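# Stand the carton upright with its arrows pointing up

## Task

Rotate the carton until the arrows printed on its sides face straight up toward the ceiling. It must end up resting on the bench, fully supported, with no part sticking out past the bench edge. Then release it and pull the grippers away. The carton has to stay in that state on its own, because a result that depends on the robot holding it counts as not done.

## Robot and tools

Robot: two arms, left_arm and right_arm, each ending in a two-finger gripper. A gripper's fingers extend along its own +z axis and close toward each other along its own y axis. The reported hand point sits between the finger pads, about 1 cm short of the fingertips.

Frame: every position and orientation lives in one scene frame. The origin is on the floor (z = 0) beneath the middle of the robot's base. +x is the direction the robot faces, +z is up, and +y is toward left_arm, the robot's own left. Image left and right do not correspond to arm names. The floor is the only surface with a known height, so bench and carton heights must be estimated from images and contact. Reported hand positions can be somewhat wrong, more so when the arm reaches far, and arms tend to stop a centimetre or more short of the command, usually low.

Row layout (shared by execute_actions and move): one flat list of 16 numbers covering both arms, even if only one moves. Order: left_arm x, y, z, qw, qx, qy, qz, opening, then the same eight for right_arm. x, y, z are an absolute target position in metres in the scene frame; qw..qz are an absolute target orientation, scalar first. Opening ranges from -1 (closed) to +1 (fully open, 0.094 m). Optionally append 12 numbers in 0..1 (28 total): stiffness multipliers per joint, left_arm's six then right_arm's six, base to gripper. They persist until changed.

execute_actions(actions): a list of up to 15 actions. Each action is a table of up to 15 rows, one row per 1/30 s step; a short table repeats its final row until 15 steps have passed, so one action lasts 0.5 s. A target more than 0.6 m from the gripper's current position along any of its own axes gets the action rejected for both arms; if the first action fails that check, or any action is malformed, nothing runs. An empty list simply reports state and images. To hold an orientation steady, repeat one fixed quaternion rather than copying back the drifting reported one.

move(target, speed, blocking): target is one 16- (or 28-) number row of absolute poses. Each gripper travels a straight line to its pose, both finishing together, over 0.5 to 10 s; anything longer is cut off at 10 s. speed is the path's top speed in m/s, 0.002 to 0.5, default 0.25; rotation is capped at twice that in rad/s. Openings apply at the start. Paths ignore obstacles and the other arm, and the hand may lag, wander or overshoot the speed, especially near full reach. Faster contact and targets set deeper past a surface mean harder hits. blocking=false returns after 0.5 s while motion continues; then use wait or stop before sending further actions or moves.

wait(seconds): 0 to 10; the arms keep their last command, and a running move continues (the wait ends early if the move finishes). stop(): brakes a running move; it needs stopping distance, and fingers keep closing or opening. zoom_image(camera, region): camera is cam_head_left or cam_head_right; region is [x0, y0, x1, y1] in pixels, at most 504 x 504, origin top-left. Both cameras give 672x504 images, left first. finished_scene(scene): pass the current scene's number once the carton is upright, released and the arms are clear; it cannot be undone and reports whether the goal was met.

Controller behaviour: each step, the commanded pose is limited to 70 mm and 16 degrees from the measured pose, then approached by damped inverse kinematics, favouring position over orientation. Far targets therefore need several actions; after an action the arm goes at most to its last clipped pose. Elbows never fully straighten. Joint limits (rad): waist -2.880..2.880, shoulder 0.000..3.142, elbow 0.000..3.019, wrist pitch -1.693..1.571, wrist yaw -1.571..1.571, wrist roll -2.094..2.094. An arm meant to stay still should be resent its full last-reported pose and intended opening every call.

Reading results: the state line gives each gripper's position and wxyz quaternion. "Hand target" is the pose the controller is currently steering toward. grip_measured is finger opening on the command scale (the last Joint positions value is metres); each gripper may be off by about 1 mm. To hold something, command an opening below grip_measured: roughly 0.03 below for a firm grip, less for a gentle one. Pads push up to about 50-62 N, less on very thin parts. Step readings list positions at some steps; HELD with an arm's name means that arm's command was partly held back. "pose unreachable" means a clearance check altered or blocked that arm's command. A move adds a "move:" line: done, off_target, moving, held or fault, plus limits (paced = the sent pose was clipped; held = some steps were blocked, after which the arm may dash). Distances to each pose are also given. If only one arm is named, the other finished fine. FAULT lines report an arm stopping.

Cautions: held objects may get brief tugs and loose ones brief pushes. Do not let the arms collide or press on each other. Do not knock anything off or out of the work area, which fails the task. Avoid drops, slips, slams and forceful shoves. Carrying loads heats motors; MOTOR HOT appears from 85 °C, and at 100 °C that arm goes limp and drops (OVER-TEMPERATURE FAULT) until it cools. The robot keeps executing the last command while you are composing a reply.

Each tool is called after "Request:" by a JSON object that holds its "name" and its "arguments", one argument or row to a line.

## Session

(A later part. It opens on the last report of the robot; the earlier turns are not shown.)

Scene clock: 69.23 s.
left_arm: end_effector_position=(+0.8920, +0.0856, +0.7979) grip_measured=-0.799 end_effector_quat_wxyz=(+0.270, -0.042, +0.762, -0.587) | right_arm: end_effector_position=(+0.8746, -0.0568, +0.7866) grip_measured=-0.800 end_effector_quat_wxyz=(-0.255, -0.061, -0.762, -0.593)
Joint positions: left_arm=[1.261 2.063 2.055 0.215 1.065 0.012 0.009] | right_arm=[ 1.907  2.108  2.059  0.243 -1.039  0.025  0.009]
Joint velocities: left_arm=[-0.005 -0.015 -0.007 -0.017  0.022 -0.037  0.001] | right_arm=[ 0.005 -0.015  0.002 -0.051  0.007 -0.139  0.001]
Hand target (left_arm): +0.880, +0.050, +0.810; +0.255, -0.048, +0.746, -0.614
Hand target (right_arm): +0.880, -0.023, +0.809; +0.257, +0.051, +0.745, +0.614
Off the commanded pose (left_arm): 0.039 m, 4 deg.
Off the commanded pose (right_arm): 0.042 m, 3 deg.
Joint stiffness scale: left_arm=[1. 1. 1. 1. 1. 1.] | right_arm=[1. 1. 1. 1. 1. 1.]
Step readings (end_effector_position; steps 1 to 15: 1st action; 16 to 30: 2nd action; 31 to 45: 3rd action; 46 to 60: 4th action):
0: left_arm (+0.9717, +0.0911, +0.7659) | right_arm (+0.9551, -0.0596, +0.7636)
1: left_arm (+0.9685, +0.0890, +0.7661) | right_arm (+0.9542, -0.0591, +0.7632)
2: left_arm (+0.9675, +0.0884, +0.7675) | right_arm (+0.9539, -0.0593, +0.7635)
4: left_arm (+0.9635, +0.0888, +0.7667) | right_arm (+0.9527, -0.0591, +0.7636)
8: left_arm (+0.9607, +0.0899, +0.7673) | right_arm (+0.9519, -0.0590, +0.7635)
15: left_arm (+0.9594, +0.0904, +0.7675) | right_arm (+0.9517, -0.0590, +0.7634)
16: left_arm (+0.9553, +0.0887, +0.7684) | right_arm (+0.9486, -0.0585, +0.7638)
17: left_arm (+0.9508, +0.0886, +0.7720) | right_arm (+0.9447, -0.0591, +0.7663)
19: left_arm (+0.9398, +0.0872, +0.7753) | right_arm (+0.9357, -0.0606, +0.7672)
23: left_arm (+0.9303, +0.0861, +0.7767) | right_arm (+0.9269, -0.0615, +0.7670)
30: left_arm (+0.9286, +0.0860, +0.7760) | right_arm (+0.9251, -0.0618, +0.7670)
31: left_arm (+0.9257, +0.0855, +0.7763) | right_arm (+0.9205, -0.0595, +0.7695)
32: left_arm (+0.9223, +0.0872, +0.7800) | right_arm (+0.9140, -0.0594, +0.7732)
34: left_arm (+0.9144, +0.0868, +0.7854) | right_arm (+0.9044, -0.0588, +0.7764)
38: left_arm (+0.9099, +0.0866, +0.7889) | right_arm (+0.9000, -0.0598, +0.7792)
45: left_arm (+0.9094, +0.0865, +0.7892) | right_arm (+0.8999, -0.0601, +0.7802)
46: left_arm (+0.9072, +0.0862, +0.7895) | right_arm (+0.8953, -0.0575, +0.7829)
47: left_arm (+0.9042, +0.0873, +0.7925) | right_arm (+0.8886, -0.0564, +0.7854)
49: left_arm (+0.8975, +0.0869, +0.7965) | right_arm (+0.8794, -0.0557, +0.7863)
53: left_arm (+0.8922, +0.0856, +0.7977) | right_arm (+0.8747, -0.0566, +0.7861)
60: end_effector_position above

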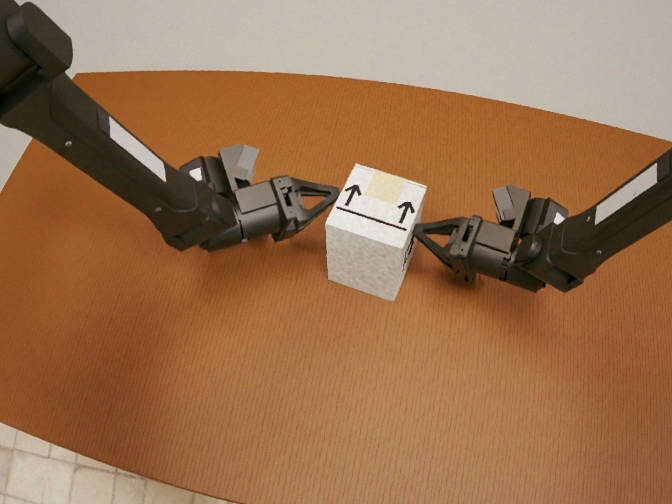

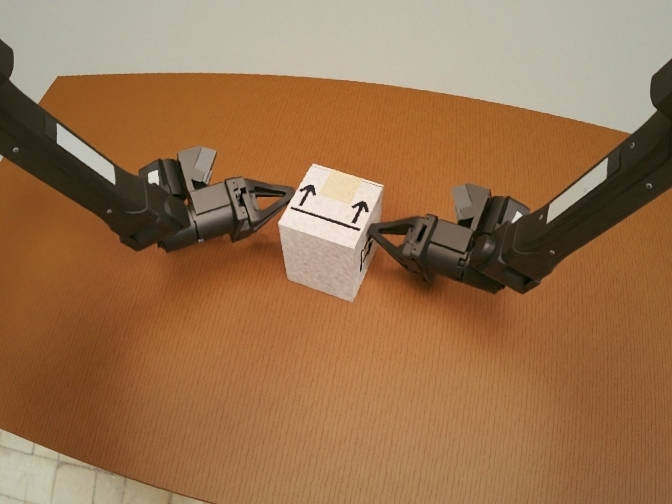

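Request:
{"name": "execute_actions", "arguments": {
  "actions": [
    [[0.85,0.05,0.79,0.255,-0.048,0.746,-0.614,-0.8,0.87,-0.022,0.785,0.255,0.048,0.746,0.614,-0.8]],
    [[0.83,0.05,0.765,0.255,-0.048,0.746,-0.614,-0.8,0.86,-0.022,0.76,0.255,0.048,0.746,0.614,-0.8]],
    [[0.84,0.1,0.77,0.255,-0.048,0.746,-0.614,-1,0.86,-0.08,0.77,0.255,0.048,0.746,0.614,-1]],
    [[0.86,0.11,0.77,0.23,-0.015,0.747,-0.624,-1,0.87,-0.085,0.77,0.23,0.015,0.747,0.624,-1]]
  ]
}}

Request:
{"name": "zoom_image", "arguments": {
  "camera": "cam_head_left",
  "region": [240,140,500,330]
}}

Scene clock: 77.60 s.
left_arm: end_effector_position=(+0.8729, +0.1057, +0.7839) grip_measured=-0.995 end_effector_quat_wxyz=(+0.232, -0.019, +0.743, -0.628) | right_arm: end_effector_position=(+0.8649, -0.0761, +0.7714) grip_measured=-0.979 end_effector_quat_wxyz=(-0.222, -0.026, -0.744, -0.629)
Joint positions: left_arm=[ 1.308  2.117  2.189 -0.057  1.202  0.151  0.   ] | right_arm=[ 1.864  2.17   2.233 -0.062 -1.167 -0.141  0.001]
Joint velocities: left_arm=[-0.015 -0.005  0.012 -0.1    0.022  0.212 -0.   ] | right_arm=[-0.005 -0.005 -0.012 -0.066 -0.022 -0.066 -0.   ]
Hand target (left_arm): +0.859, +0.110, +0.771; +0.230, -0.015, +0.747, -0.624
Hand target (right_arm): +0.870, -0.085, +0.771; +0.231, +0.017, +0.747, +0.624
Off the commanded pose (left_arm): 0.019 m, 1 deg.
Off the commanded pose (right_arm): 0.010 m, 2 deg.
Joint stiffness scale: left_arm=[1. 1. 1. 1. 1. 1.] | right_arm=[1. 1. 1. 1. 1. 1.]
Step readings (end_effector_position; steps 1 to 15: 1st action; 16 to 30: 2nd action; 31 to 45: 3rd action; 46 to 60: 4th action):
0: left_arm (+0.8920, +0.0856, +0.7979) | right_arm (+0.8746, -0.0568, +0.7866)
1: left_arm (+0.8919, +0.0859, +0.7991) | right_arm (+0.8754, -0.0570, +0.7868)
2: left_arm (+0.8917, +0.0864, +0.8003) | right_arm (+0.8756, -0.0565, +0.7863)
4: left_arm (+0.8909, +0.0881, +0.8005) | right_arm (+0.8762, -0.0557, +0.7853)
8: left_arm (+0.8896, +0.0891, +0.8006) | right_arm (+0.8766, -0.0553, +0.7845)
15: left_arm (+0.8895, +0.0891, +0.8006) | right_arm (+0.8768, -0.0553, +0.7845)
16: left_arm (+0.8896, +0.0900, +0.8008) | right_arm (+0.8772, -0.0553, +0.7838)
17: left_arm (+0.8895, +0.0904, +0.8007) | right_arm (+0.8793, -0.0560, +0.7807)
19: left_arm (+0.8890, +0.0905, +0.8001) | right_arm (+0.8810, -0.0564, +0.7740)
23: left_arm (+0.8889, +0.0905, +0.7999) | right_arm (+0.8774, -0.0552, +0.7659)
30: left_arm (+0.8890, +0.0905, +0.7999) | right_arm (+0.8765, -0.0548, +0.7646)
31: left_arm (+0.8878, +0.0921, +0.8022) | right_arm (+0.8739, -0.0567, +0.7674)
32: left_arm (+0.8861, +0.0927, +0.8044) | right_arm (+0.8699, -0.0565, +0.7718)
34: left_arm (+0.8805, +0.0959, +0.8024) | right_arm (+0.8629, -0.0600, +0.7732)
38: left_arm (+0.8683, +0.1022, +0.7923) | right_arm (+0.8565, -0.0684, +0.7686)
45: left_arm (+0.8581, +0.1022, +0.7842) | right_arm (+0.8543, -0.0727, +0.7660)
46: left_arm (+0.8575, +0.1011, +0.7851) | right_arm (+0.8538, -0.0720, +0.7677)
47: left_arm (+0.8577, +0.1007, +0.7833) | right_arm (+0.8519, -0.0711, +0.7675)
49: left_arm (+0.8628, +0.1020, +0.7817) | right_arm (+0.8533, -0.0713, +0.7678)
53: left_arm (+0.8735, +0.1059, +0.7838) | right_arm (+0.8619, -0.0747, +0.7699)
60: end_effector_position above

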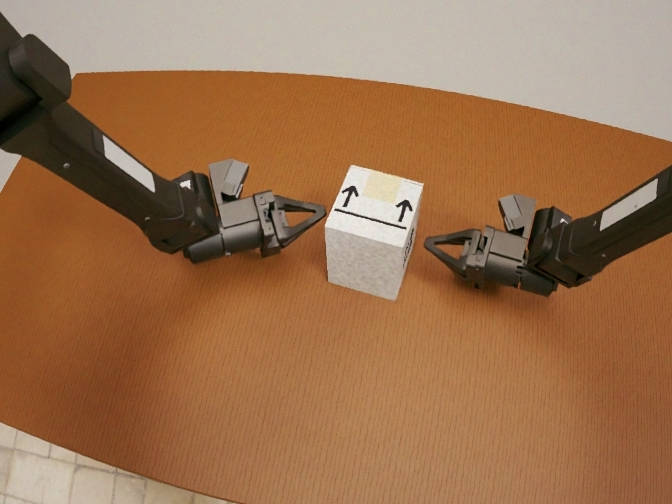

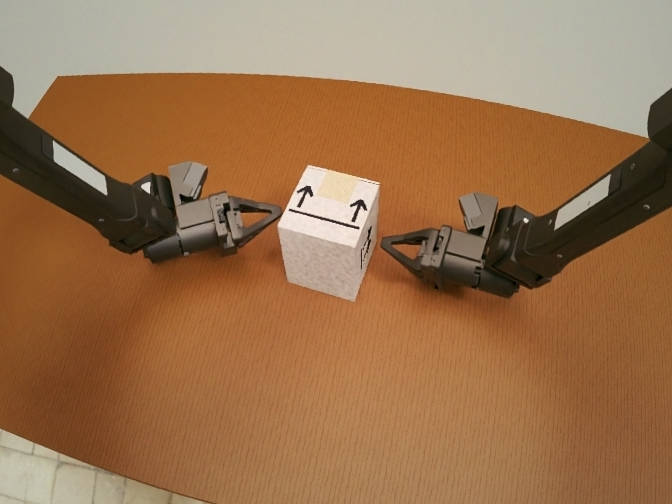

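Region (240, 140, 500, 330) of cam_head_left's 672x504 image, scaled by 1.938, with more detail than that image has; it fills the top 368 rows of this view, and the rest is white.

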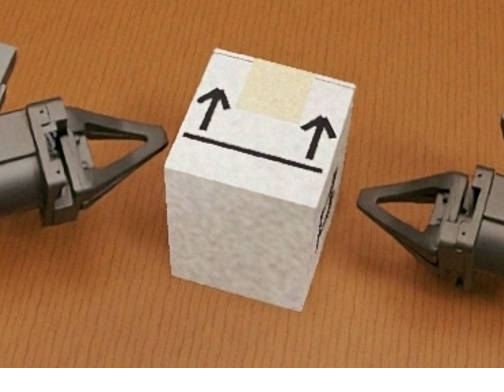

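Request:
{"name": "execute_actions", "arguments": {
  "actions": [
    [[0.9,0.11,0.755,0.23,-0.015,0.747,-0.624,-0.9,0.89,-0.085,0.76,0.23,0.015,0.747,0.624,-0.9]],
    [[0.9,0.075,0.755,0.23,-0.015,0.747,-0.624,-0.9,0.885,-0.055,0.76,0.23,0.015,0.747,0.624,-0.9]],
    [[0.9,0.042,0.76,0.23,-0.015,0.747,-0.624,-0.9,0.885,-0.022,0.762,0.23,0.015,0.747,0.624,-0.9]],
    [[0.895,0.04,0.785,0.31,0.083,0.742,-0.588,-0.9,0.88,-0.02,0.787,0.31,-0.083,0.742,0.588,-0.9]],
    [[0.885,0.04,0.805,0.384,0.179,0.725,-0.543,-0.9,0.87,-0.02,0.807,0.384,-0.179,0.725,0.543,-0.9]]
  ]
}}

Scene clock: 85.10 s.
left_arm: end_effector_position=(+0.8793, +0.0847, +0.7800) grip_measured=-0.903 end_effector_quat_wxyz=(+0.377, +0.177, +0.746, -0.520) | right_arm: end_effector_position=(+0.8518, -0.0539, +0.7773) grip_measured=-0.901 end_effector_quat_wxyz=(-0.362, +0.166, -0.748, -0.531)
Joint positions: left_arm=[ 1.274  2.109  2.168 -0.042  1.093  0.677  0.005] | right_arm=[ 1.895  2.118  2.1    0.007 -1.069 -0.661  0.005]
Joint velocities: left_arm=[ 0.005 -0.015 -0.022 -0.017 -0.066  0.066 -0.   ] | right_arm=[-0.005 -0.015  0.012  0.007 -0.051 -0.051  0.   ]
Hand target (left_arm): +0.885, +0.041, +0.805; +0.384, +0.179, +0.725, -0.543
Hand target (right_arm): +0.869, -0.021, +0.806; +0.385, -0.177, +0.725, +0.543
Off the commanded pose (left_arm): 0.052 m, 4 deg.
Off the commanded pose (right_arm): 0.049 m, 4 deg.
Joint stiffness scale: left_arm=[1. 1. 1. 1. 1. 1.] | right_arm=[1. 1. 1. 1. 1. 1.]
Step readings (end_effector_position; steps 1 to 15: 1st action; 16 to 30: 2nd action; 31 to 45: 3rd action; 46 to 60: 4th action; 61 to 75: 5th action):
0: left_arm (+0.8722, +0.1055, +0.7837) | right_arm (+0.8644, -0.0759, +0.7713)
1: left_arm (+0.8772, +0.1070, +0.7820) | right_arm (+0.8675, -0.0768, +0.7709)
2: left_arm (+0.8839, +0.1081, +0.7759) | right_arm (+0.8712, -0.0772, +0.7681)
4: left_arm (+0.8999, +0.1119, +0.7701) | right_arm (+0.8811, -0.0797, +0.7658)
8: left_arm (+0.9151, +0.1165, +0.7693) | right_arm (+0.8938, -0.0845, +0.7681)
15: left_arm (+0.9189, +0.1179, +0.7710) | right_arm (+0.8978, -0.0862, +0.7694)
16: left_arm (+0.9189, +0.1172, +0.7687) | right_arm (+0.8975, -0.0853, +0.7672)
17: left_arm (+0.9188, +0.1165, +0.7669) | right_arm (+0.8976, -0.0846, +0.7657)
19: left_arm (+0.9175, +0.1128, +0.7656) | right_arm (+0.8960, -0.0804, +0.7647)
23: left_arm (+0.9126, +0.1010, +0.7644) | right_arm (+0.8911, -0.0687, +0.7643)
30: left_arm (+0.9024, +0.0883, +0.7592) | right_arm (+0.8834, -0.0584, +0.7614)
31: left_arm (+0.9020, +0.0875, +0.7560) | right_arm (+0.8838, -0.0573, +0.7590)
32: left_arm (+0.9024, +0.0876, +0.7539) | right_arm (+0.8844, -0.0571, +0.7576)
34: left_arm (+0.9037, +0.0871, +0.7533) | right_arm (+0.8850, -0.0572, +0.7567)
38: left_arm (+0.9044, +0.0868, +0.7533) | right_arm (+0.8852, -0.0573, +0.7565)
45: left_arm (+0.9044, +0.0868, +0.7533) | right_arm (+0.8852, -0.0573, +0.7565)
46: left_arm (+0.9016, +0.0854, +0.7541) | right_arm (+0.8827, -0.0563, +0.7572)
47: left_arm (+0.8999, +0.0856, +0.7566) | right_arm (+0.8803, -0.0564, +0.7597)
49: left_arm (+0.8947, +0.0852, +0.7590) | right_arm (+0.8737, -0.0557, +0.7607)
53: left_arm (+0.8911, +0.0861, +0.7611) | right_arm (+0.8673, -0.0546, +0.7601)
60: left_arm (+0.8905, +0.0863, +0.7617) | right_arm (+0.8663, -0.0544, +0.7600)
61: left_arm (+0.8881, +0.0855, +0.7632) | right_arm (+0.8638, -0.0538, +0.7618)
62: left_arm (+0.8859, +0.0858, +0.7670) | right_arm (+0.8605, -0.0537, +0.7666)
64: left_arm (+0.8805, +0.0855, +0.7726) | right_arm (+0.8537, -0.0536, +0.7720)
68: left_arm (+0.8789, +0.0850, +0.7786) | right_arm (+0.8514, -0.0537, +0.7766)
75: end_effector_position above

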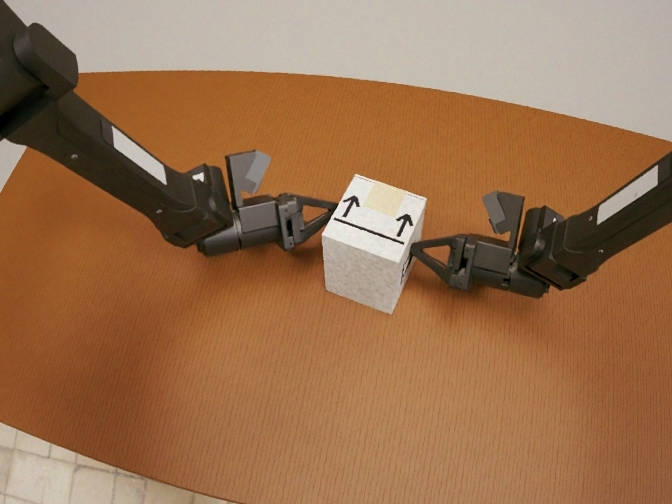

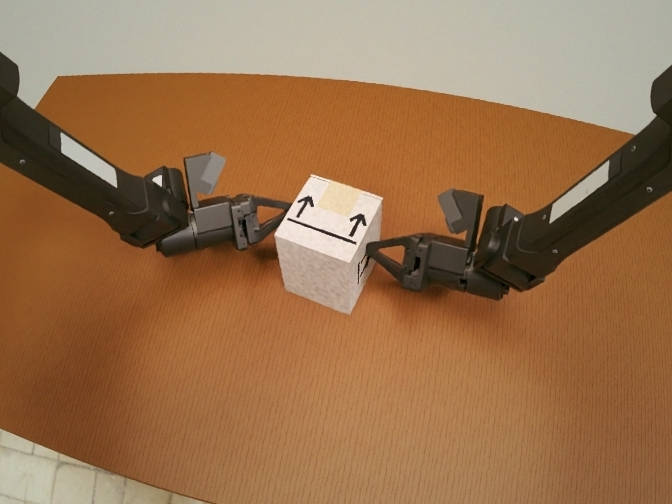

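Request:
{"name": "execute_actions", "arguments": {
  "actions": [
    [[0.865,0.04,0.825,0.452,0.272,0.696,-0.488,-0.9,0.87,-0.02,0.83,0.452,-0.272,0.696,0.488,-0.9]],
    [[0.85,0.04,0.84,0.511,0.361,0.654,-0.425,-0.9,0.86,-0.02,0.845,0.511,-0.361,0.654,0.425,-0.9]],
    [[0.84,0.04,0.85,0.562,0.443,0.602,-0.355,-0.9,0.85,-0.02,0.855,0.562,-0.443,0.602,0.355,-0.9]],
    [[0.83,0.04,0.85,0.604,0.518,0.539,-0.279,-0.9,0.84,-0.02,0.855,0.604,-0.518,0.539,0.279,-0.9]]
  ]
}}

Request:
{"name": "zoom_image", "arguments": {
  "camera": "cam_head_right",
  "region": [200,140,460,330]
}}

Scene clock: 89.70 s.
left_arm: end_effector_position=(+0.8156, +0.0319, +0.8420) grip_measured=-0.902 end_effector_quat_wxyz=(+0.597, +0.509, +0.547, -0.293) | right_arm: end_effector_position=(+0.8349, -0.0182, +0.8507) grip_measured=-0.901 end_effector_quat_wxyz=(+0.600, -0.509, +0.546, +0.286)
Joint positions: left_arm=[1.21  1.962 1.772 0.169 1.093 1.719 0.005] | right_arm=[ 1.963  1.96   1.798  0.16  -1.061 -1.713  0.005]
Joint velocities: left_arm=[ 0.005 -0.005 -0.007 -0.032 -0.051  0.168 -0.001] | right_arm=[-0.034  0.015 -0.002 -0.046 -0.022 -0.183 -0.   ]
Hand target (left_arm): +0.830, +0.040, +0.850; +0.604, +0.517, +0.539, -0.279
Hand target (right_arm): +0.840, -0.020, +0.855; +0.604, -0.517, +0.539, +0.279
Off the commanded pose (left_arm): 0.018 m, 2 deg.
Off the commanded pose (right_arm): 0.007 m, 2 deg.
Joint stiffness scale: left_arm=[1. 1. 1. 1. 1. 1.] | right_arm=[1. 1. 1. 1. 1. 1.]
Step readings (end_effector_position; steps 1 to 15: 1st action; 16 to 30: 2nd action; 31 to 45: 3rd action; 46 to 60: 4th action):
0: left_arm (+0.8793, +0.0847, +0.7800) | right_arm (+0.8518, -0.0539, +0.7773)
1: left_arm (+0.8766, +0.0841, +0.7819) | right_arm (+0.8505, -0.0534, +0.7788)
2: left_arm (+0.8733, +0.0843, +0.7865) | right_arm (+0.8483, -0.0535, +0.7829)
4: left_arm (+0.8665, +0.0846, +0.7939) | right_arm (+0.8437, -0.0544, +0.7885)
8: left_arm (+0.8637, +0.0849, +0.8007) | right_arm (+0.8451, -0.0556, +0.7947)
15: left_arm (+0.8636, +0.0852, +0.8013) | right_arm (+0.8478, -0.0559, +0.7967)
16: left_arm (+0.8620, +0.0850, +0.8027) | right_arm (+0.8461, -0.0558, +0.7977)
17: left_arm (+0.8598, +0.0851, +0.8065) | right_arm (+0.8442, -0.0555, +0.8017)
19: left_arm (+0.8540, +0.0851, +0.8118) | right_arm (+0.8405, -0.0556, +0.8076)
23: left_arm (+0.8462, +0.0733, +0.8196) | right_arm (+0.8421, -0.0520, +0.8154)
30: left_arm (+0.8472, +0.0425, +0.8359) | right_arm (+0.8487, -0.0365, +0.8268)
31: left_arm (+0.8456, +0.0402, +0.8374) | right_arm (+0.8481, -0.0343, +0.8292)
32: left_arm (+0.8433, +0.0396, +0.8401) | right_arm (+0.8467, -0.0330, +0.8333)
34: left_arm (+0.8348, +0.0378, +0.8421) | right_arm (+0.8431, -0.0306, +0.8391)
38: left_arm (+0.8250, +0.0345, +0.8415) | right_arm (+0.8433, -0.0270, +0.8439)
45: left_arm (+0.8240, +0.0342, +0.8413) | right_arm (+0.8441, -0.0204, +0.8479)
46: left_arm (+0.8237, +0.0342, +0.8414) | right_arm (+0.8435, -0.0200, +0.8486)
47: left_arm (+0.8239, +0.0346, +0.8422) | right_arm (+0.8426, -0.0202, +0.8499)
49: left_arm (+0.8214, +0.0339, +0.8425) | right_arm (+0.8390, -0.0195, +0.8510)
53: left_arm (+0.8180, +0.0328, +0.8423) | right_arm (+0.8361, -0.0186, +0.8508)
60: end_effector_position above

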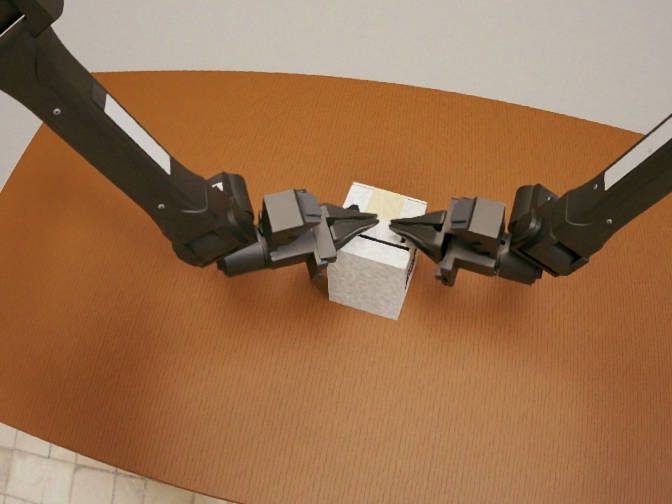

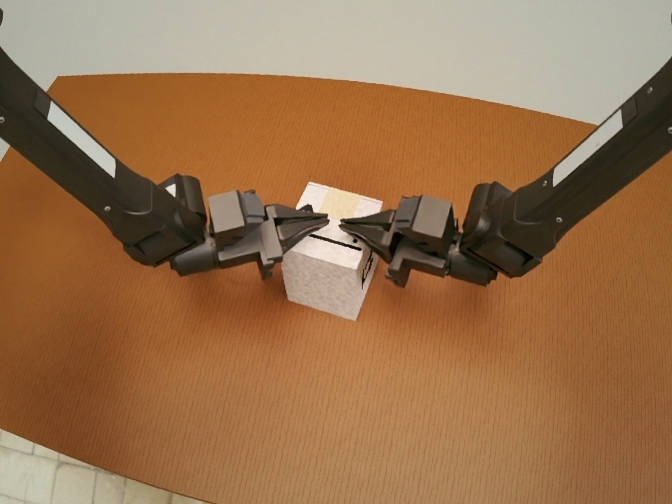

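Region (200, 140, 460, 330) of cam_head_right's 672x504 image, scaled by 1.938, with more detail than that image has; it fills the top 368 rows of this view, and the rest is white.

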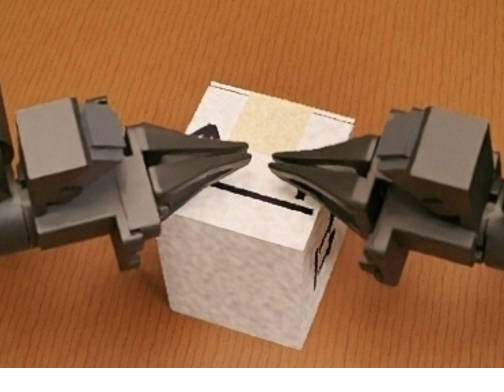

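Request:
{"name": "move", "arguments": {
  "target": [0.85,0.125,0.84,0.604,0.518,0.539,-0.279,-0.7,0.85,-0.1,0.84,0.604,-0.518,0.539,0.279,-0.7]
}}

Request:
{"name": "move", "arguments": {
  "target": [0.86,0.125,0.745,0.604,0.518,0.539,-0.279,-0.7,0.85,-0.1,0.745,0.604,-0.518,0.539,0.279,-0.7]
}}

Request:
{"name": "execute_actions", "arguments": {
  "actions": [
    [[0.86,0.08,0.745,0.604,0.518,0.539,-0.279,-0.7,0.85,-0.06,0.745,0.604,-0.518,0.539,0.279,-0.7]],
    [[0.86,0.035,0.745,0.604,0.518,0.539,-0.279,-0.7,0.85,-0.015,0.745,0.604,-0.518,0.539,0.279,-0.7]],
    [[0.825,0.035,0.75,0.604,0.518,0.539,-0.279,-0.7,0.825,-0.015,0.75,0.604,-0.518,0.539,0.279,-0.7]],
    [[0.79,0.035,0.75,0.57,0.535,0.555,-0.32,-0.7,0.795,-0.015,0.75,0.57,-0.535,0.555,0.32,-0.7]],
    [[0.76,0.035,0.75,0.53,0.545,0.56,-0.34,-0.7,0.765,-0.015,0.75,0.53,-0.545,0.56,0.34,-0.7]]
  ]
}}

Scene clock: 96.07 s.
left_arm: end_effector_position=(+0.8386, +0.1237, +0.8309) grip_measured=-0.702 end_effector_quat_wxyz=(+0.597, +0.515, +0.545, -0.283) | right_arm: end_effector_position=(+0.8460, -0.1042, +0.8381) grip_measured=-0.702 end_effector_quat_wxyz=(+0.599, -0.517, +0.543, +0.279)
Joint positions: left_arm=[1.328 1.926 1.848 0.062 1.201 1.737 0.014] | right_arm=[ 1.847  1.922  1.843  0.07  -1.167 -1.74   0.014]
Joint velocities: left_arm=[-0.005 -0.005 -0.017 -0.002  0.007 -0.051  0.   ] | right_arm=[ 0.005 -0.005  0.012  0.012  0.007  0.037  0.   ]
Hand target (left_arm): +0.850, +0.125, +0.841; +0.604, +0.517, +0.539, -0.278
Hand target (right_arm): +0.849, -0.100, +0.842; +0.603, -0.519, +0.538, +0.279
Off the commanded pose (left_arm): 0.015 m, 1 deg.
Off the commanded pose (right_arm): 0.006 m, 1 deg.
Joint stiffness scale: left_arm=[1. 1. 1. 1. 1. 1.] | right_arm=[1. 1. 1. 1. 1. 1.]
move: off_target (left_arm)

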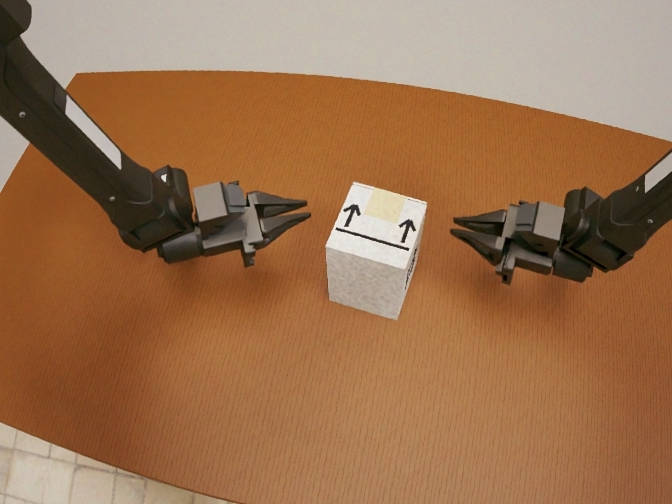

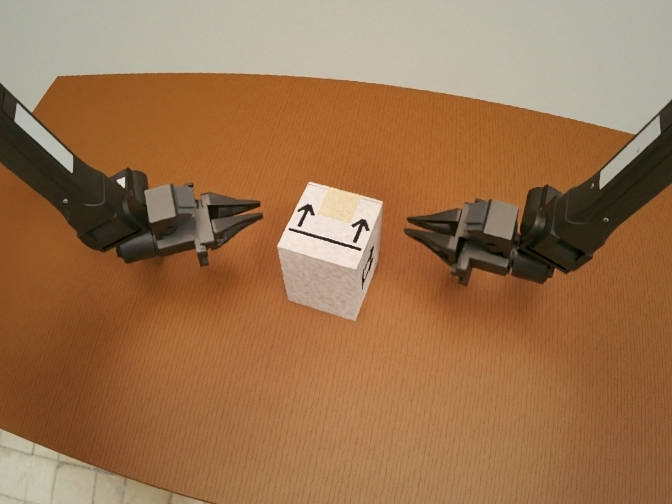

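Scene clock: 97.37 s.
left_arm: end_effector_position=(+0.8671, +0.1160, +0.7533) grip_measured=-0.702 end_effector_quat_wxyz=(+0.608, +0.514, +0.536, -0.281) | right_arm: end_effector_position=(+0.8425, -0.0929, +0.7440) grip_measured=-0.702 end_effector_quat_wxyz=(+0.602, -0.513, +0.541, +0.285)
Joint positions: left_arm=[ 1.334  2.222  2.355 -0.133  1.229  1.737  0.014] | right_arm=[ 1.825  2.234  2.298 -0.082 -1.202 -1.74   0.014]
Joint velocities: left_arm=[-0.015 -0.015  0.012 -0.032  0.037  0.022 -0.   ] | right_arm=[-0.005 -0.024 -0.007  0.012 -0.051 -0.066  0.   ]
Hand target (left_arm): +0.860, +0.126, +0.744; +0.604, +0.517, +0.539, -0.278
Hand target (right_arm): +0.851, -0.101, +0.746; +0.603, -0.518, +0.538, +0.279
Off the commanded pose (left_arm): 0.014 m, 1 deg.
Off the commanded pose (right_arm): 0.010 m, 1 deg.
Joint stiffness scale: left_arm=[1. 1. 1. 1. 1. 1.] | right_arm=[1. 1. 1. 1. 1. 1.]
move: off_target (left_arm)

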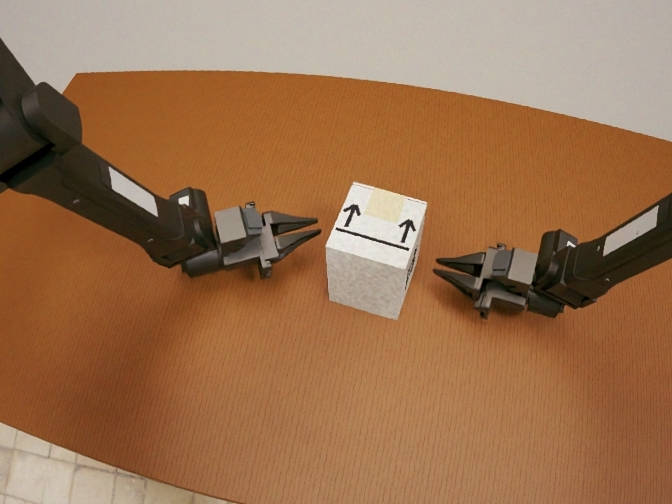

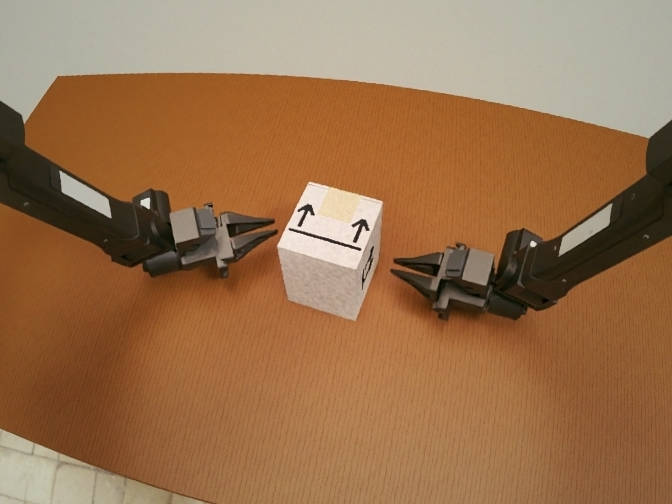

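Scene clock: 99.87 s.
left_arm: end_effector_position=(+0.8037, +0.0824, +0.7517) grip_measured=-0.702 end_effector_quat_wxyz=(+0.538, +0.562, +0.557, -0.292) | right_arm: end_effector_position=(+0.7745, -0.0556, +0.7351) grip_measured=-0.701 end_effector_quat_wxyz=(+0.521, -0.549, +0.572, +0.316)
Joint positions: left_arm=[ 1.304  2.115  2.081 -0.191  1.052  1.92   0.014] | right_arm=[ 1.855  2.17   2.09  -0.18  -1.027 -1.88   0.014]
Joint velocities: left_arm=[-0.005 -0.015 -0.007 -0.002 -0.022  0.037 -0.   ] | right_arm=[ 0.015 -0.015 -0.007 -0.007 -0.066 -0.051 -0.001]
Hand target (left_arm): +0.760, +0.036, +0.752; +0.528, +0.544, +0.556, -0.340
Hand target (right_arm): +0.765, -0.015, +0.749; +0.529, -0.542, +0.559, +0.339
Off the commanded pose (left_arm): 0.065 m, 6 deg.
Off the commanded pose (right_arm): 0.044 m, 3 deg.
Joint stiffness scale: left_arm=[1. 1. 1. 1. 1. 1.] | right_arm=[1. 1. 1. 1. 1. 1.]
Step readings (end_effector_position; steps 1 to 15: 1st action; 16 to 30: 2nd action; 31 to 45: 3rd action; 46 to 60: 4th action; 61 to 75: 5th action):
0: left_arm (+0.8671, +0.1160, +0.7533) | right_arm (+0.8425, -0.0929, +0.7440)
1: left_arm (+0.8675, +0.1157, +0.7501) | right_arm (+0.8432, -0.0920, +0.7414)
2: left_arm (+0.8684, +0.1155, +0.7479) | right_arm (+0.8442, -0.0915, +0.7395)
4: left_arm (+0.8693, +0.1129, +0.7477) | right_arm (+0.8455, -0.0863, +0.7406)
8: left_arm (+0.8715, +0.1045, +0.7513) | right_arm (+0.8505, -0.0718, +0.7471)
15: left_arm (+0.8733, +0.0971, +0.7548) | right_arm (+0.8539, -0.0624, +0.7511)
16: left_arm (+0.8738, +0.0960, +0.7514) | right_arm (+0.8542, -0.0614, +0.7476)
17: left_arm (+0.8748, +0.0953, +0.7488) | right_arm (+0.8556, -0.0606, +0.7454)
19: left_arm (+0.8749, +0.0881, +0.7484) | right_arm (+0.8568, -0.0567, +0.7441)
23: left_arm (+0.8817, +0.0881, +0.7503) | right_arm (+0.8564, -0.0560, +0.7416)
30: left_arm (+0.8823, +0.0873, +0.7507) | right_arm (+0.8565, -0.0559, +0.7413)
31: left_arm (+0.8783, +0.0858, +0.7503) | right_arm (+0.8538, -0.0550, +0.7412)
32: left_arm (+0.8761, +0.0856, +0.7520) | right_arm (+0.8518, -0.0549, +0.7424)
34: left_arm (+0.8677, +0.0854, +0.7521) | right_arm (+0.8437, -0.0551, +0.7420)
38: left_arm (+0.8604, +0.0842, +0.7521) | right_arm (+0.8349, -0.0554, +0.7399)
45: left_arm (+0.8601, +0.0841, +0.7523) | right_arm (+0.8342, -0.0551, +0.7397)
46: left_arm (+0.8571, +0.0839, +0.7512) | right_arm (+0.8307, -0.0550, +0.7378)
47: left_arm (+0.8530, +0.0841, +0.7521) | right_arm (+0.8259, -0.0550, +0.7382)
49: left_arm (+0.8425, +0.0840, +0.7533) | right_arm (+0.8162, -0.0552, +0.7382)
53: left_arm (+0.8304, +0.0843, +0.7521) | right_arm (+0.8077, -0.0556, +0.7379)
60: left_arm (+0.8303, +0.0845, +0.7525) | right_arm (+0.8073, -0.0559, +0.7378)
61: left_arm (+0.8273, +0.0844, +0.7507) | right_arm (+0.8036, -0.0558, +0.7354)
62: left_arm (+0.8235, +0.0847, +0.7510) | right_arm (+0.7985, -0.0559, +0.7356)
64: left_arm (+0.8141, +0.0838, +0.7519) | right_arm (+0.7880, -0.0555, +0.7364)
68: left_arm (+0.8042, +0.0825, +0.7516) | right_arm (+0.7758, -0.0557, +0.7353)
75: end_effector_position above

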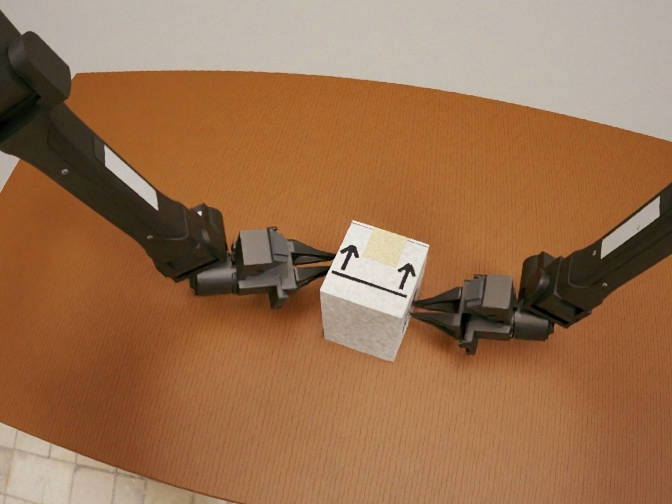

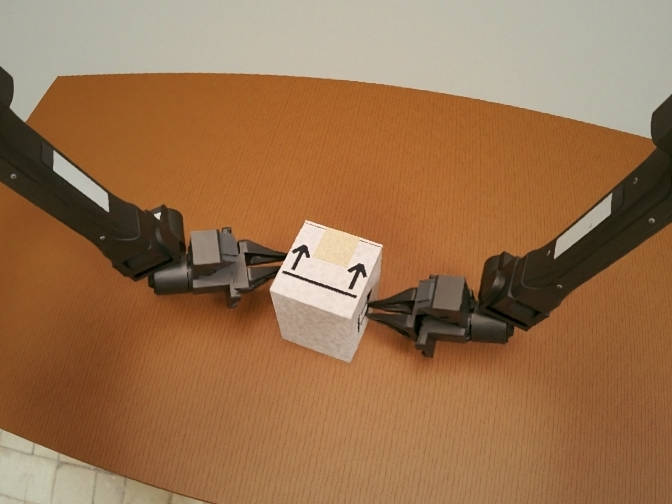

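Request:
{"name": "execute_actions", "arguments": {
  "actions": [
    [[0.725,0.04,0.75,0.5,0.55,0.57,-0.36,-0.7,0.76,-0.015,0.755,0.5,-0.55,0.57,0.36,-0.7]],
    [[0.695,0.045,0.75,0.47,0.555,0.575,-0.38,-0.7,0.75,-0.015,0.755,0.47,-0.555,0.575,0.38,-0.7]],
    [[0.74,0.12,0.76,0.406,0.579,0.579,-0.406,-0.7,0.75,-0.095,0.76,0.406,-0.579,0.579,0.406,-0.7]],
    [[0.75,0.13,0.76,0.299,0.5,0.641,-0.501,-0.7,0.77,-0.1,0.76,0.299,-0.5,0.641,0.501,-0.7]],
    [[0.76,0.13,0.76,0.153,0.38,0.69,-0.597,-0.7,0.78,-0.1,0.76,0.153,-0.38,0.69,0.597,-0.7]],
    [[0.76,0.13,0.76,0.153,0.38,0.69,-0.597,-0.7,0.78,-0.1,0.76,0.153,-0.38,0.69,0.597,-0.7]]
  ]
}}

Scene clock: 107.23 s.
left_arm: end_effector_position=(+0.7697, +0.1295, +0.7675) grip_measured=-0.702 end_effector_quat_wxyz=(+0.161, +0.386, +0.691, -0.589) | right_arm: end_effector_position=(+0.7737, -0.1037, +0.7558) grip_measured=-0.701 end_effector_quat_wxyz=(-0.161, +0.381, -0.703, -0.579)
Joint positions: left_arm=[ 1.339  2.388  2.883 -1.533  0.834  1.655  0.014] | right_arm=[ 1.836  2.424  2.918 -1.459 -0.81  -1.571  0.014]
Joint velocities: left_arm=[-0.015 -0.015  0.032 -0.032 -0.007  0.022  0.001] | right_arm=[-0.005 -0.015  0.017  0.017  0.037  0.007  0.   ]
Hand target (left_arm): +0.760, +0.130, +0.761; +0.155, +0.379, +0.694, -0.592
Hand target (right_arm): +0.779, -0.100, +0.761; +0.160, -0.377, +0.703, +0.581
Off the commanded pose (left_arm): 0.012 m, 1 deg.
Off the commanded pose (right_arm): 0.008 m, 3 deg.
Joint stiffness scale: left_arm=[1. 1. 1. 1. 1. 1.] | right_arm=[1. 1. 1. 1. 1. 1.]
elbow stopped short (left arm): the move would have taken joint 3 (elbow) straighter than the controller allows; a more bent joint 3 avoids this.
elbow stopped short (right arm): the move would have taken joint 3 (elbow) straighter than the controller allows; a more bent joint 3 avoids this.
Step readings (end_effector_position; steps 1 to 15: 1st action; 16 to 30: 2nd action; 31 to 45: 3rd action; 46 to 60: 4th action; 61 to 75: 5th action; 76 to 90: 6th action):
0: left_arm (+0.8037, +0.0824, +0.7517) | right_arm (+0.7745, -0.0556, +0.7351)
1: left_arm (+0.8014, +0.0827, +0.7511) | right_arm (+0.7726, -0.0564, +0.7329)
2: left_arm (+0.7977, +0.0828, +0.7517) | right_arm (+0.7693, -0.0565, +0.7327)
4: left_arm (+0.7877, +0.0831, +0.7529) | right_arm (+0.7642, -0.0567, +0.7333)
8: left_arm (+0.7702, +0.0856, +0.7508) | right_arm (+0.7594, -0.0574, +0.7331)
15: left_arm (+0.7659, +0.0860, +0.7500) | right_arm (+0.7586, -0.0576, +0.7333)
16: left_arm (+0.7637, +0.0864, +0.7491) | right_arm (+0.7565, -0.0580, +0.7317)
17: left_arm (+0.7602, +0.0865, +0.7494) | right_arm (+0.7549, -0.0586, +0.7317)
19: left_arm (+0.7510, +0.0865, +0.7496) | right_arm (+0.7521, -0.0593, +0.7320)
23: left_arm (+0.7366, +0.0868, +0.7483) | right_arm (+0.7497, -0.0608, +0.7320)
30: left_arm (+0.7326, +0.0873, +0.7479) | right_arm (+0.7495, -0.0608, +0.7320)
31: left_arm (+0.7302, +0.0910, +0.7462) | right_arm (+0.7458, -0.0649, +0.7317)
32: left_arm (+0.7223, +0.0910, +0.7479) | right_arm (+0.7389, -0.0655, +0.7378)
34: left_arm (+0.7162, +0.0938, +0.7531) | right_arm (+0.7317, -0.0705, +0.7478)
38: left_arm (+0.7265, +0.1010, +0.7588) | right_arm (+0.7411, -0.0826, +0.7586)
45: left_arm (+0.7367, +0.1049, +0.7612) | right_arm (+0.7570, -0.0901, +0.7636)
46: left_arm (+0.7352, +0.1067, +0.7605) | right_arm (+0.7565, -0.0924, +0.7618)
47: left_arm (+0.7324, +0.1082, +0.7608) | right_arm (+0.7541, -0.0936, +0.7598)
49: left_arm (+0.7386, +0.1129, +0.7642) | right_arm (+0.7590, -0.0968, +0.7592)
53: left_arm (+0.7663, +0.1244, +0.7724) | right_arm (+0.7770, -0.1038, +0.7634)
60: left_arm (+0.7807, +0.1305, +0.7780) | right_arm (+0.7886, -0.1090, +0.7696)
61: left_arm (+0.7787, +0.1312, +0.7771) | right_arm (+0.7878, -0.1101, +0.7687)
62: left_arm (+0.7771, +0.1318, +0.7757) | right_arm (+0.7869, -0.1106, +0.7666)
64: left_arm (+0.7772, +0.1330, +0.7732) | right_arm (+0.7886, -0.1120, +0.7636)
68: left_arm (+0.7797, +0.1341, +0.7723) | right_arm (+0.7906, -0.1122, +0.7630)
75: left_arm (+0.7771, +0.1327, +0.7704) | right_arm (+0.7829, -0.1079, +0.7604)
76: left_arm (+0.7761, +0.1322, +0.7699) | right_arm (+0.7811, -0.1071, +0.7596)
77: left_arm (+0.7749, +0.1318, +0.7696) | right_arm (+0.7793, -0.1062, +0.7585)
79: left_arm (+0.7722, +0.1306, +0.7686) | right_arm (+0.7758, -0.1046, +0.7568)
83: left_arm (+0.7687, +0.1291, +0.7670) | right_arm (+0.7709, -0.1026, +0.7551)
90: end_effector_position above

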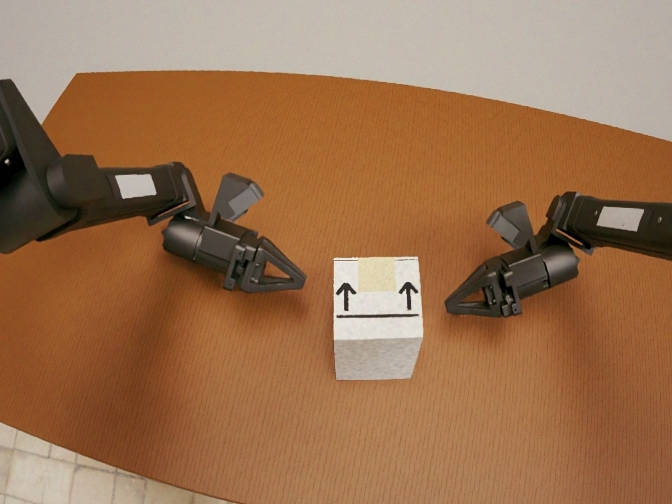

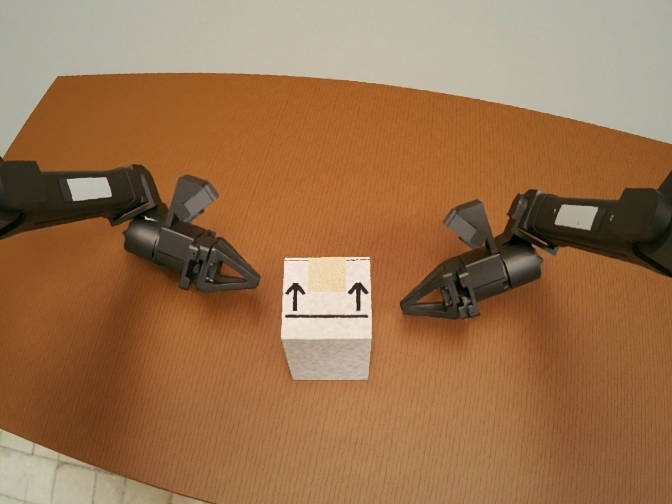

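Request:
{"name": "execute_actions", "arguments": {
  "actions": [
    [[0.735,0.11,0.755,0.299,0.5,0.641,-0.501,-0.9,0.765,-0.085,0.76,0.299,-0.5,0.641,0.501,-0.9]],
    [[0.735,0.075,0.755,0.299,0.5,0.641,-0.501,-0.9,0.765,-0.05,0.76,0.299,-0.5,0.641,0.501,-0.9]],
    [[0.735,0.035,0.76,0.299,0.5,0.641,-0.501,-0.9,0.765,-0.008,0.762,0.299,-0.5,0.641,0.501,-0.9]],
    [[0.735,0.03,0.785,0.299,0.5,0.641,-0.501,-0.9,0.76,-0.003,0.787,0.299,-0.5,0.641,0.501,-0.9]],
    [[0.73,0.03,0.805,0.34,0.532,0.62,-0.467,-0.9,0.752,-0.003,0.807,0.34,-0.532,0.62,0.467,-0.9]]
  ]
}}

Scene clock: 113.30 s.
left_arm: end_effector_position=(+0.7044, +0.0879, +0.7682) grip_measured=-0.898 end_effector_quat_wxyz=(+0.301, +0.532, +0.651, -0.450) | right_arm: end_effector_position=(+0.7552, -0.0572, +0.7824) grip_measured=-0.899 end_effector_quat_wxyz=(-0.318, +0.535, -0.646, -0.442)
Joint positions: left_arm=[ 1.306  2.001  1.907 -0.606  0.777  1.842  0.005] | right_arm=[ 1.903  2.005  1.995 -0.625 -0.741 -1.797  0.005]
Joint velocities: left_arm=[-0.005 -0.005 -0.002  0.007  0.007  0.022 -0.001] | right_arm=[ 0.005  0.005 -0.002 -0.022 -0.081 -0.037 -0.   ]
Hand target (left_arm): +0.729, +0.033, +0.805; +0.340, +0.532, +0.620, -0.466
Hand target (right_arm): +0.751, -0.005, +0.807; +0.340, -0.531, +0.620, +0.467
Off the commanded pose (left_arm): 0.073 m, 6 deg.
Off the commanded pose (right_arm): 0.060 m, 5 deg.
Joint stiffness scale: left_arm=[1. 1. 1. 1. 1. 1.] | right_arm=[1. 1. 1. 1. 1. 1.]
Step readings (end_effector_position; steps 1 to 15: 1st action; 16 to 30: 2nd action; 31 to 45: 3rd action; 46 to 60: 4th action; 61 to 75: 5th action):
0: left_arm (+0.7715, +0.1303, +0.7681) | right_arm (+0.7738, -0.1037, +0.7559)
1: left_arm (+0.7683, +0.1287, +0.7672) | right_arm (+0.7726, -0.1028, +0.7560)
2: left_arm (+0.7662, +0.1277, +0.7672) | right_arm (+0.7716, -0.1020, +0.7568)
4: left_arm (+0.7555, +0.1222, +0.7638) | right_arm (+0.7671, -0.0984, +0.7570)
8: left_arm (+0.7191, +0.1051, +0.7511) | right_arm (+0.7547, -0.0883, +0.7542)
15: left_arm (+0.6722, +0.0869, +0.7418) | right_arm (+0.7381, -0.0802, +0.7505)
16: left_arm (+0.6734, +0.0867, +0.7404) | right_arm (+0.7391, -0.0796, +0.7494)
17: left_arm (+0.6777, +0.0872, +0.7381) | right_arm (+0.7421, -0.0794, +0.7480)
19: left_arm (+0.6892, +0.0867, +0.7366) | right_arm (+0.7499, -0.0745, +0.7492)
23: left_arm (+0.7102, +0.0889, +0.7401) | right_arm (+0.7627, -0.0599, +0.7561)
30: left_arm (+0.7199, +0.0902, +0.7431) | right_arm (+0.7673, -0.0600, +0.7575)
31: left_arm (+0.7192, +0.0887, +0.7415) | right_arm (+0.7664, -0.0585, +0.7554)
32: left_arm (+0.7191, +0.0882, +0.7397) | right_arm (+0.7672, -0.0577, +0.7531)
34: left_arm (+0.7203, +0.0885, +0.7387) | right_arm (+0.7689, -0.0579, +0.7508)
38: left_arm (+0.7206, +0.0885, +0.7375) | right_arm (+0.7708, -0.0584, +0.7494)
45: left_arm (+0.7209, +0.0886, +0.7371) | right_arm (+0.7712, -0.0585, +0.7490)
46: left_arm (+0.7193, +0.0884, +0.7378) | right_arm (+0.7687, -0.0573, +0.7497)
47: left_arm (+0.7165, +0.0888, +0.7401) | right_arm (+0.7657, -0.0579, +0.7525)
49: left_arm (+0.7117, +0.0888, +0.7458) | right_arm (+0.7607, -0.0575, +0.7587)
53: left_arm (+0.7109, +0.0887, +0.7499) | right_arm (+0.7612, -0.0571, +0.7632)
60: left_arm (+0.7111, +0.0888, +0.7501) | right_arm (+0.7617, -0.0572, +0.7633)
61: left_arm (+0.7102, +0.0883, +0.7508) | right_arm (+0.7605, -0.0565, +0.7643)
62: left_arm (+0.7083, +0.0882, +0.7540) | right_arm (+0.7581, -0.0568, +0.7679)
64: left_arm (+0.7032, +0.0885, +0.7611) | right_arm (+0.7525, -0.0575, +0.7759)
68: left_arm (+0.7029, +0.0878, +0.7679) | right_arm (+0.7532, -0.0572, +0.7824)
75: end_effector_position above

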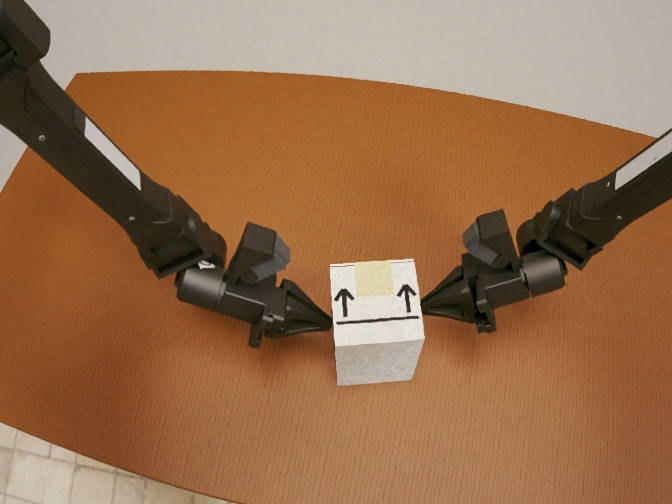

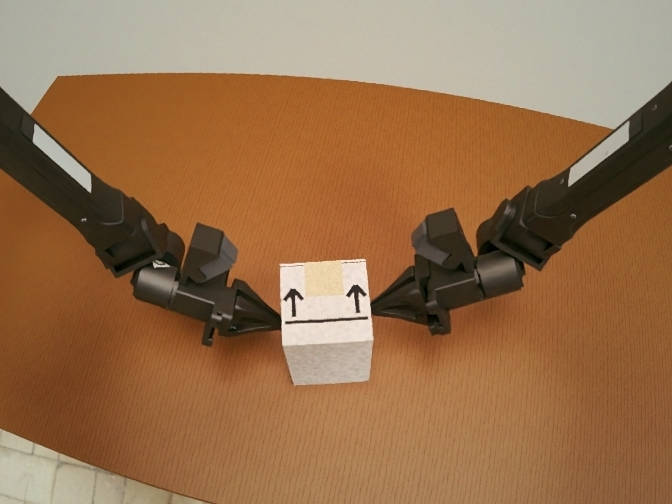

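Request:
{"name": "move", "arguments": {
  "target": [0.62,0.14,0.76,0.406,0.579,0.579,-0.406,-1,0.8,-0.11,0.8,0.47,-0.555,0.575,0.38,-1],
  "speed": 0.15
}}

Request:
{"name": "move", "arguments": {
  "target": [0.615,0.03,0.715,0.406,0.579,0.579,-0.406,-1,0.815,0.0,0.795,0.47,-0.555,0.575,0.38,-1],
  "speed": 0.12
}}

Scene clock: 123.13 s.
left_arm: end_effector_position=(+0.6237, +0.1327, +0.7635) grip_measured=-0.995 end_effector_quat_wxyz=(+0.403, +0.565, +0.600, -0.398) | right_arm: end_effector_position=(+0.7854, -0.0985, +0.8009) grip_measured=-0.979 end_effector_quat_wxyz=(-0.459, +0.545, -0.578, -0.398)
Joint positions: left_arm=[ 1.425  2.001  1.693 -0.372  0.982  2.097  0.   ] | right_arm=[ 1.834  1.982  1.995 -0.57  -1.007 -2.002  0.001]
Joint velocities: left_arm=[-0.005 -0.005  0.002 -0.002 -0.037 -0.022  0.002] | right_arm=[-0.005  0.005  0.002 -0.017  0.022 -0.066  0.001]
Hand target (left_arm): +0.620, +0.139, +0.762; +0.403, +0.568, +0.600, -0.394
Hand target (right_arm): +0.799, -0.110, +0.802; -0.469, +0.555, -0.573, -0.379
Off the commanded pose (left_arm): 0.009 m, 3 deg.
Off the commanded pose (right_arm): 0.019 m, 3 deg.
Joint stiffness scale: left_arm=[1. 1. 1. 1. 1. 1.] | right_arm=[1. 1. 1. 1. 1. 1.]
joint sent to its limit (left arm) — the command would take joint 6 (wrist roll) past its upper limit, so that joint was sent only as far as its limit.
move: off_target (left_arm, right_arm)

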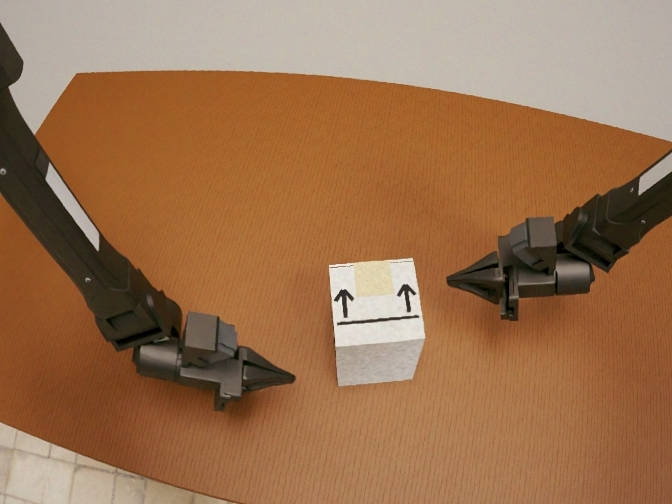

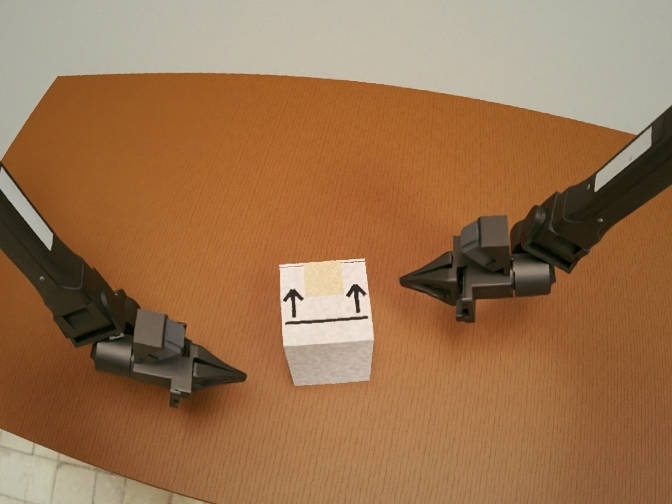

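Scene clock: 124.63 s.
left_arm: end_effector_position=(+0.6251, +0.0446, +0.7139) grip_measured=-0.995 end_effector_quat_wxyz=(+0.409, +0.585, +0.578, -0.395) | right_arm: end_effector_position=(+0.8271, -0.0123, +0.8024) grip_measured=-0.979 end_effector_quat_wxyz=(-0.474, +0.558, -0.571, -0.371)
Joint positions: left_arm=[ 1.319  2.192  1.913 -0.351  0.893  2.073  0.   ] | right_arm=[ 1.965  2.055  2.098 -0.458 -0.886 -1.91   0.001]
Joint velocities: left_arm=[-0.005  0.005 -0.002 -0.022  0.007 -0.037  0.001] | right_arm=[-0.034 -0.005 -0.007 -0.002 -0.022  0.007  0.   ]
Hand target (left_arm): +0.615, +0.031, +0.714; +0.406, +0.580, +0.578, -0.406
Hand target (right_arm): +0.816, -0.001, +0.795; -0.469, +0.553, -0.574, -0.380
Off the commanded pose (left_arm): 0.018 m, 1 deg.
Off the commanded pose (right_arm): 0.019 m, 1 deg.
Joint stiffness scale: left_arm=[1. 1. 1. 1. 1. 1.] | right_arm=[1. 1. 1. 1. 1. 1.]
move: off_target (left_arm, right_arm)

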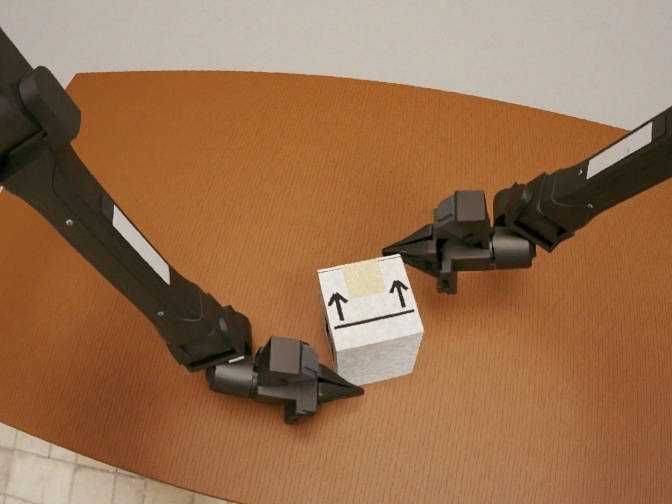

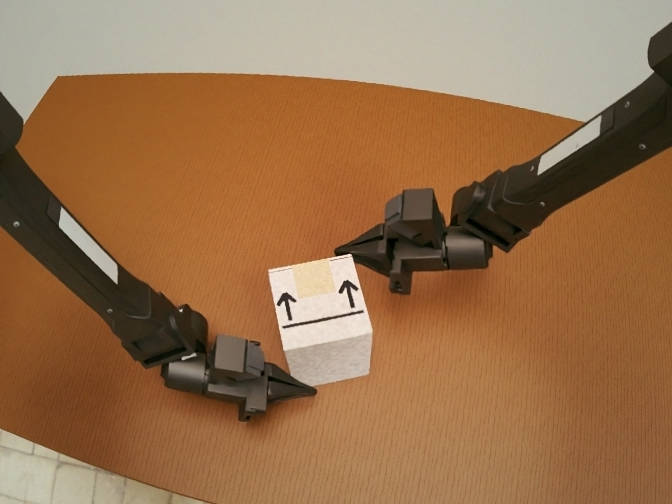

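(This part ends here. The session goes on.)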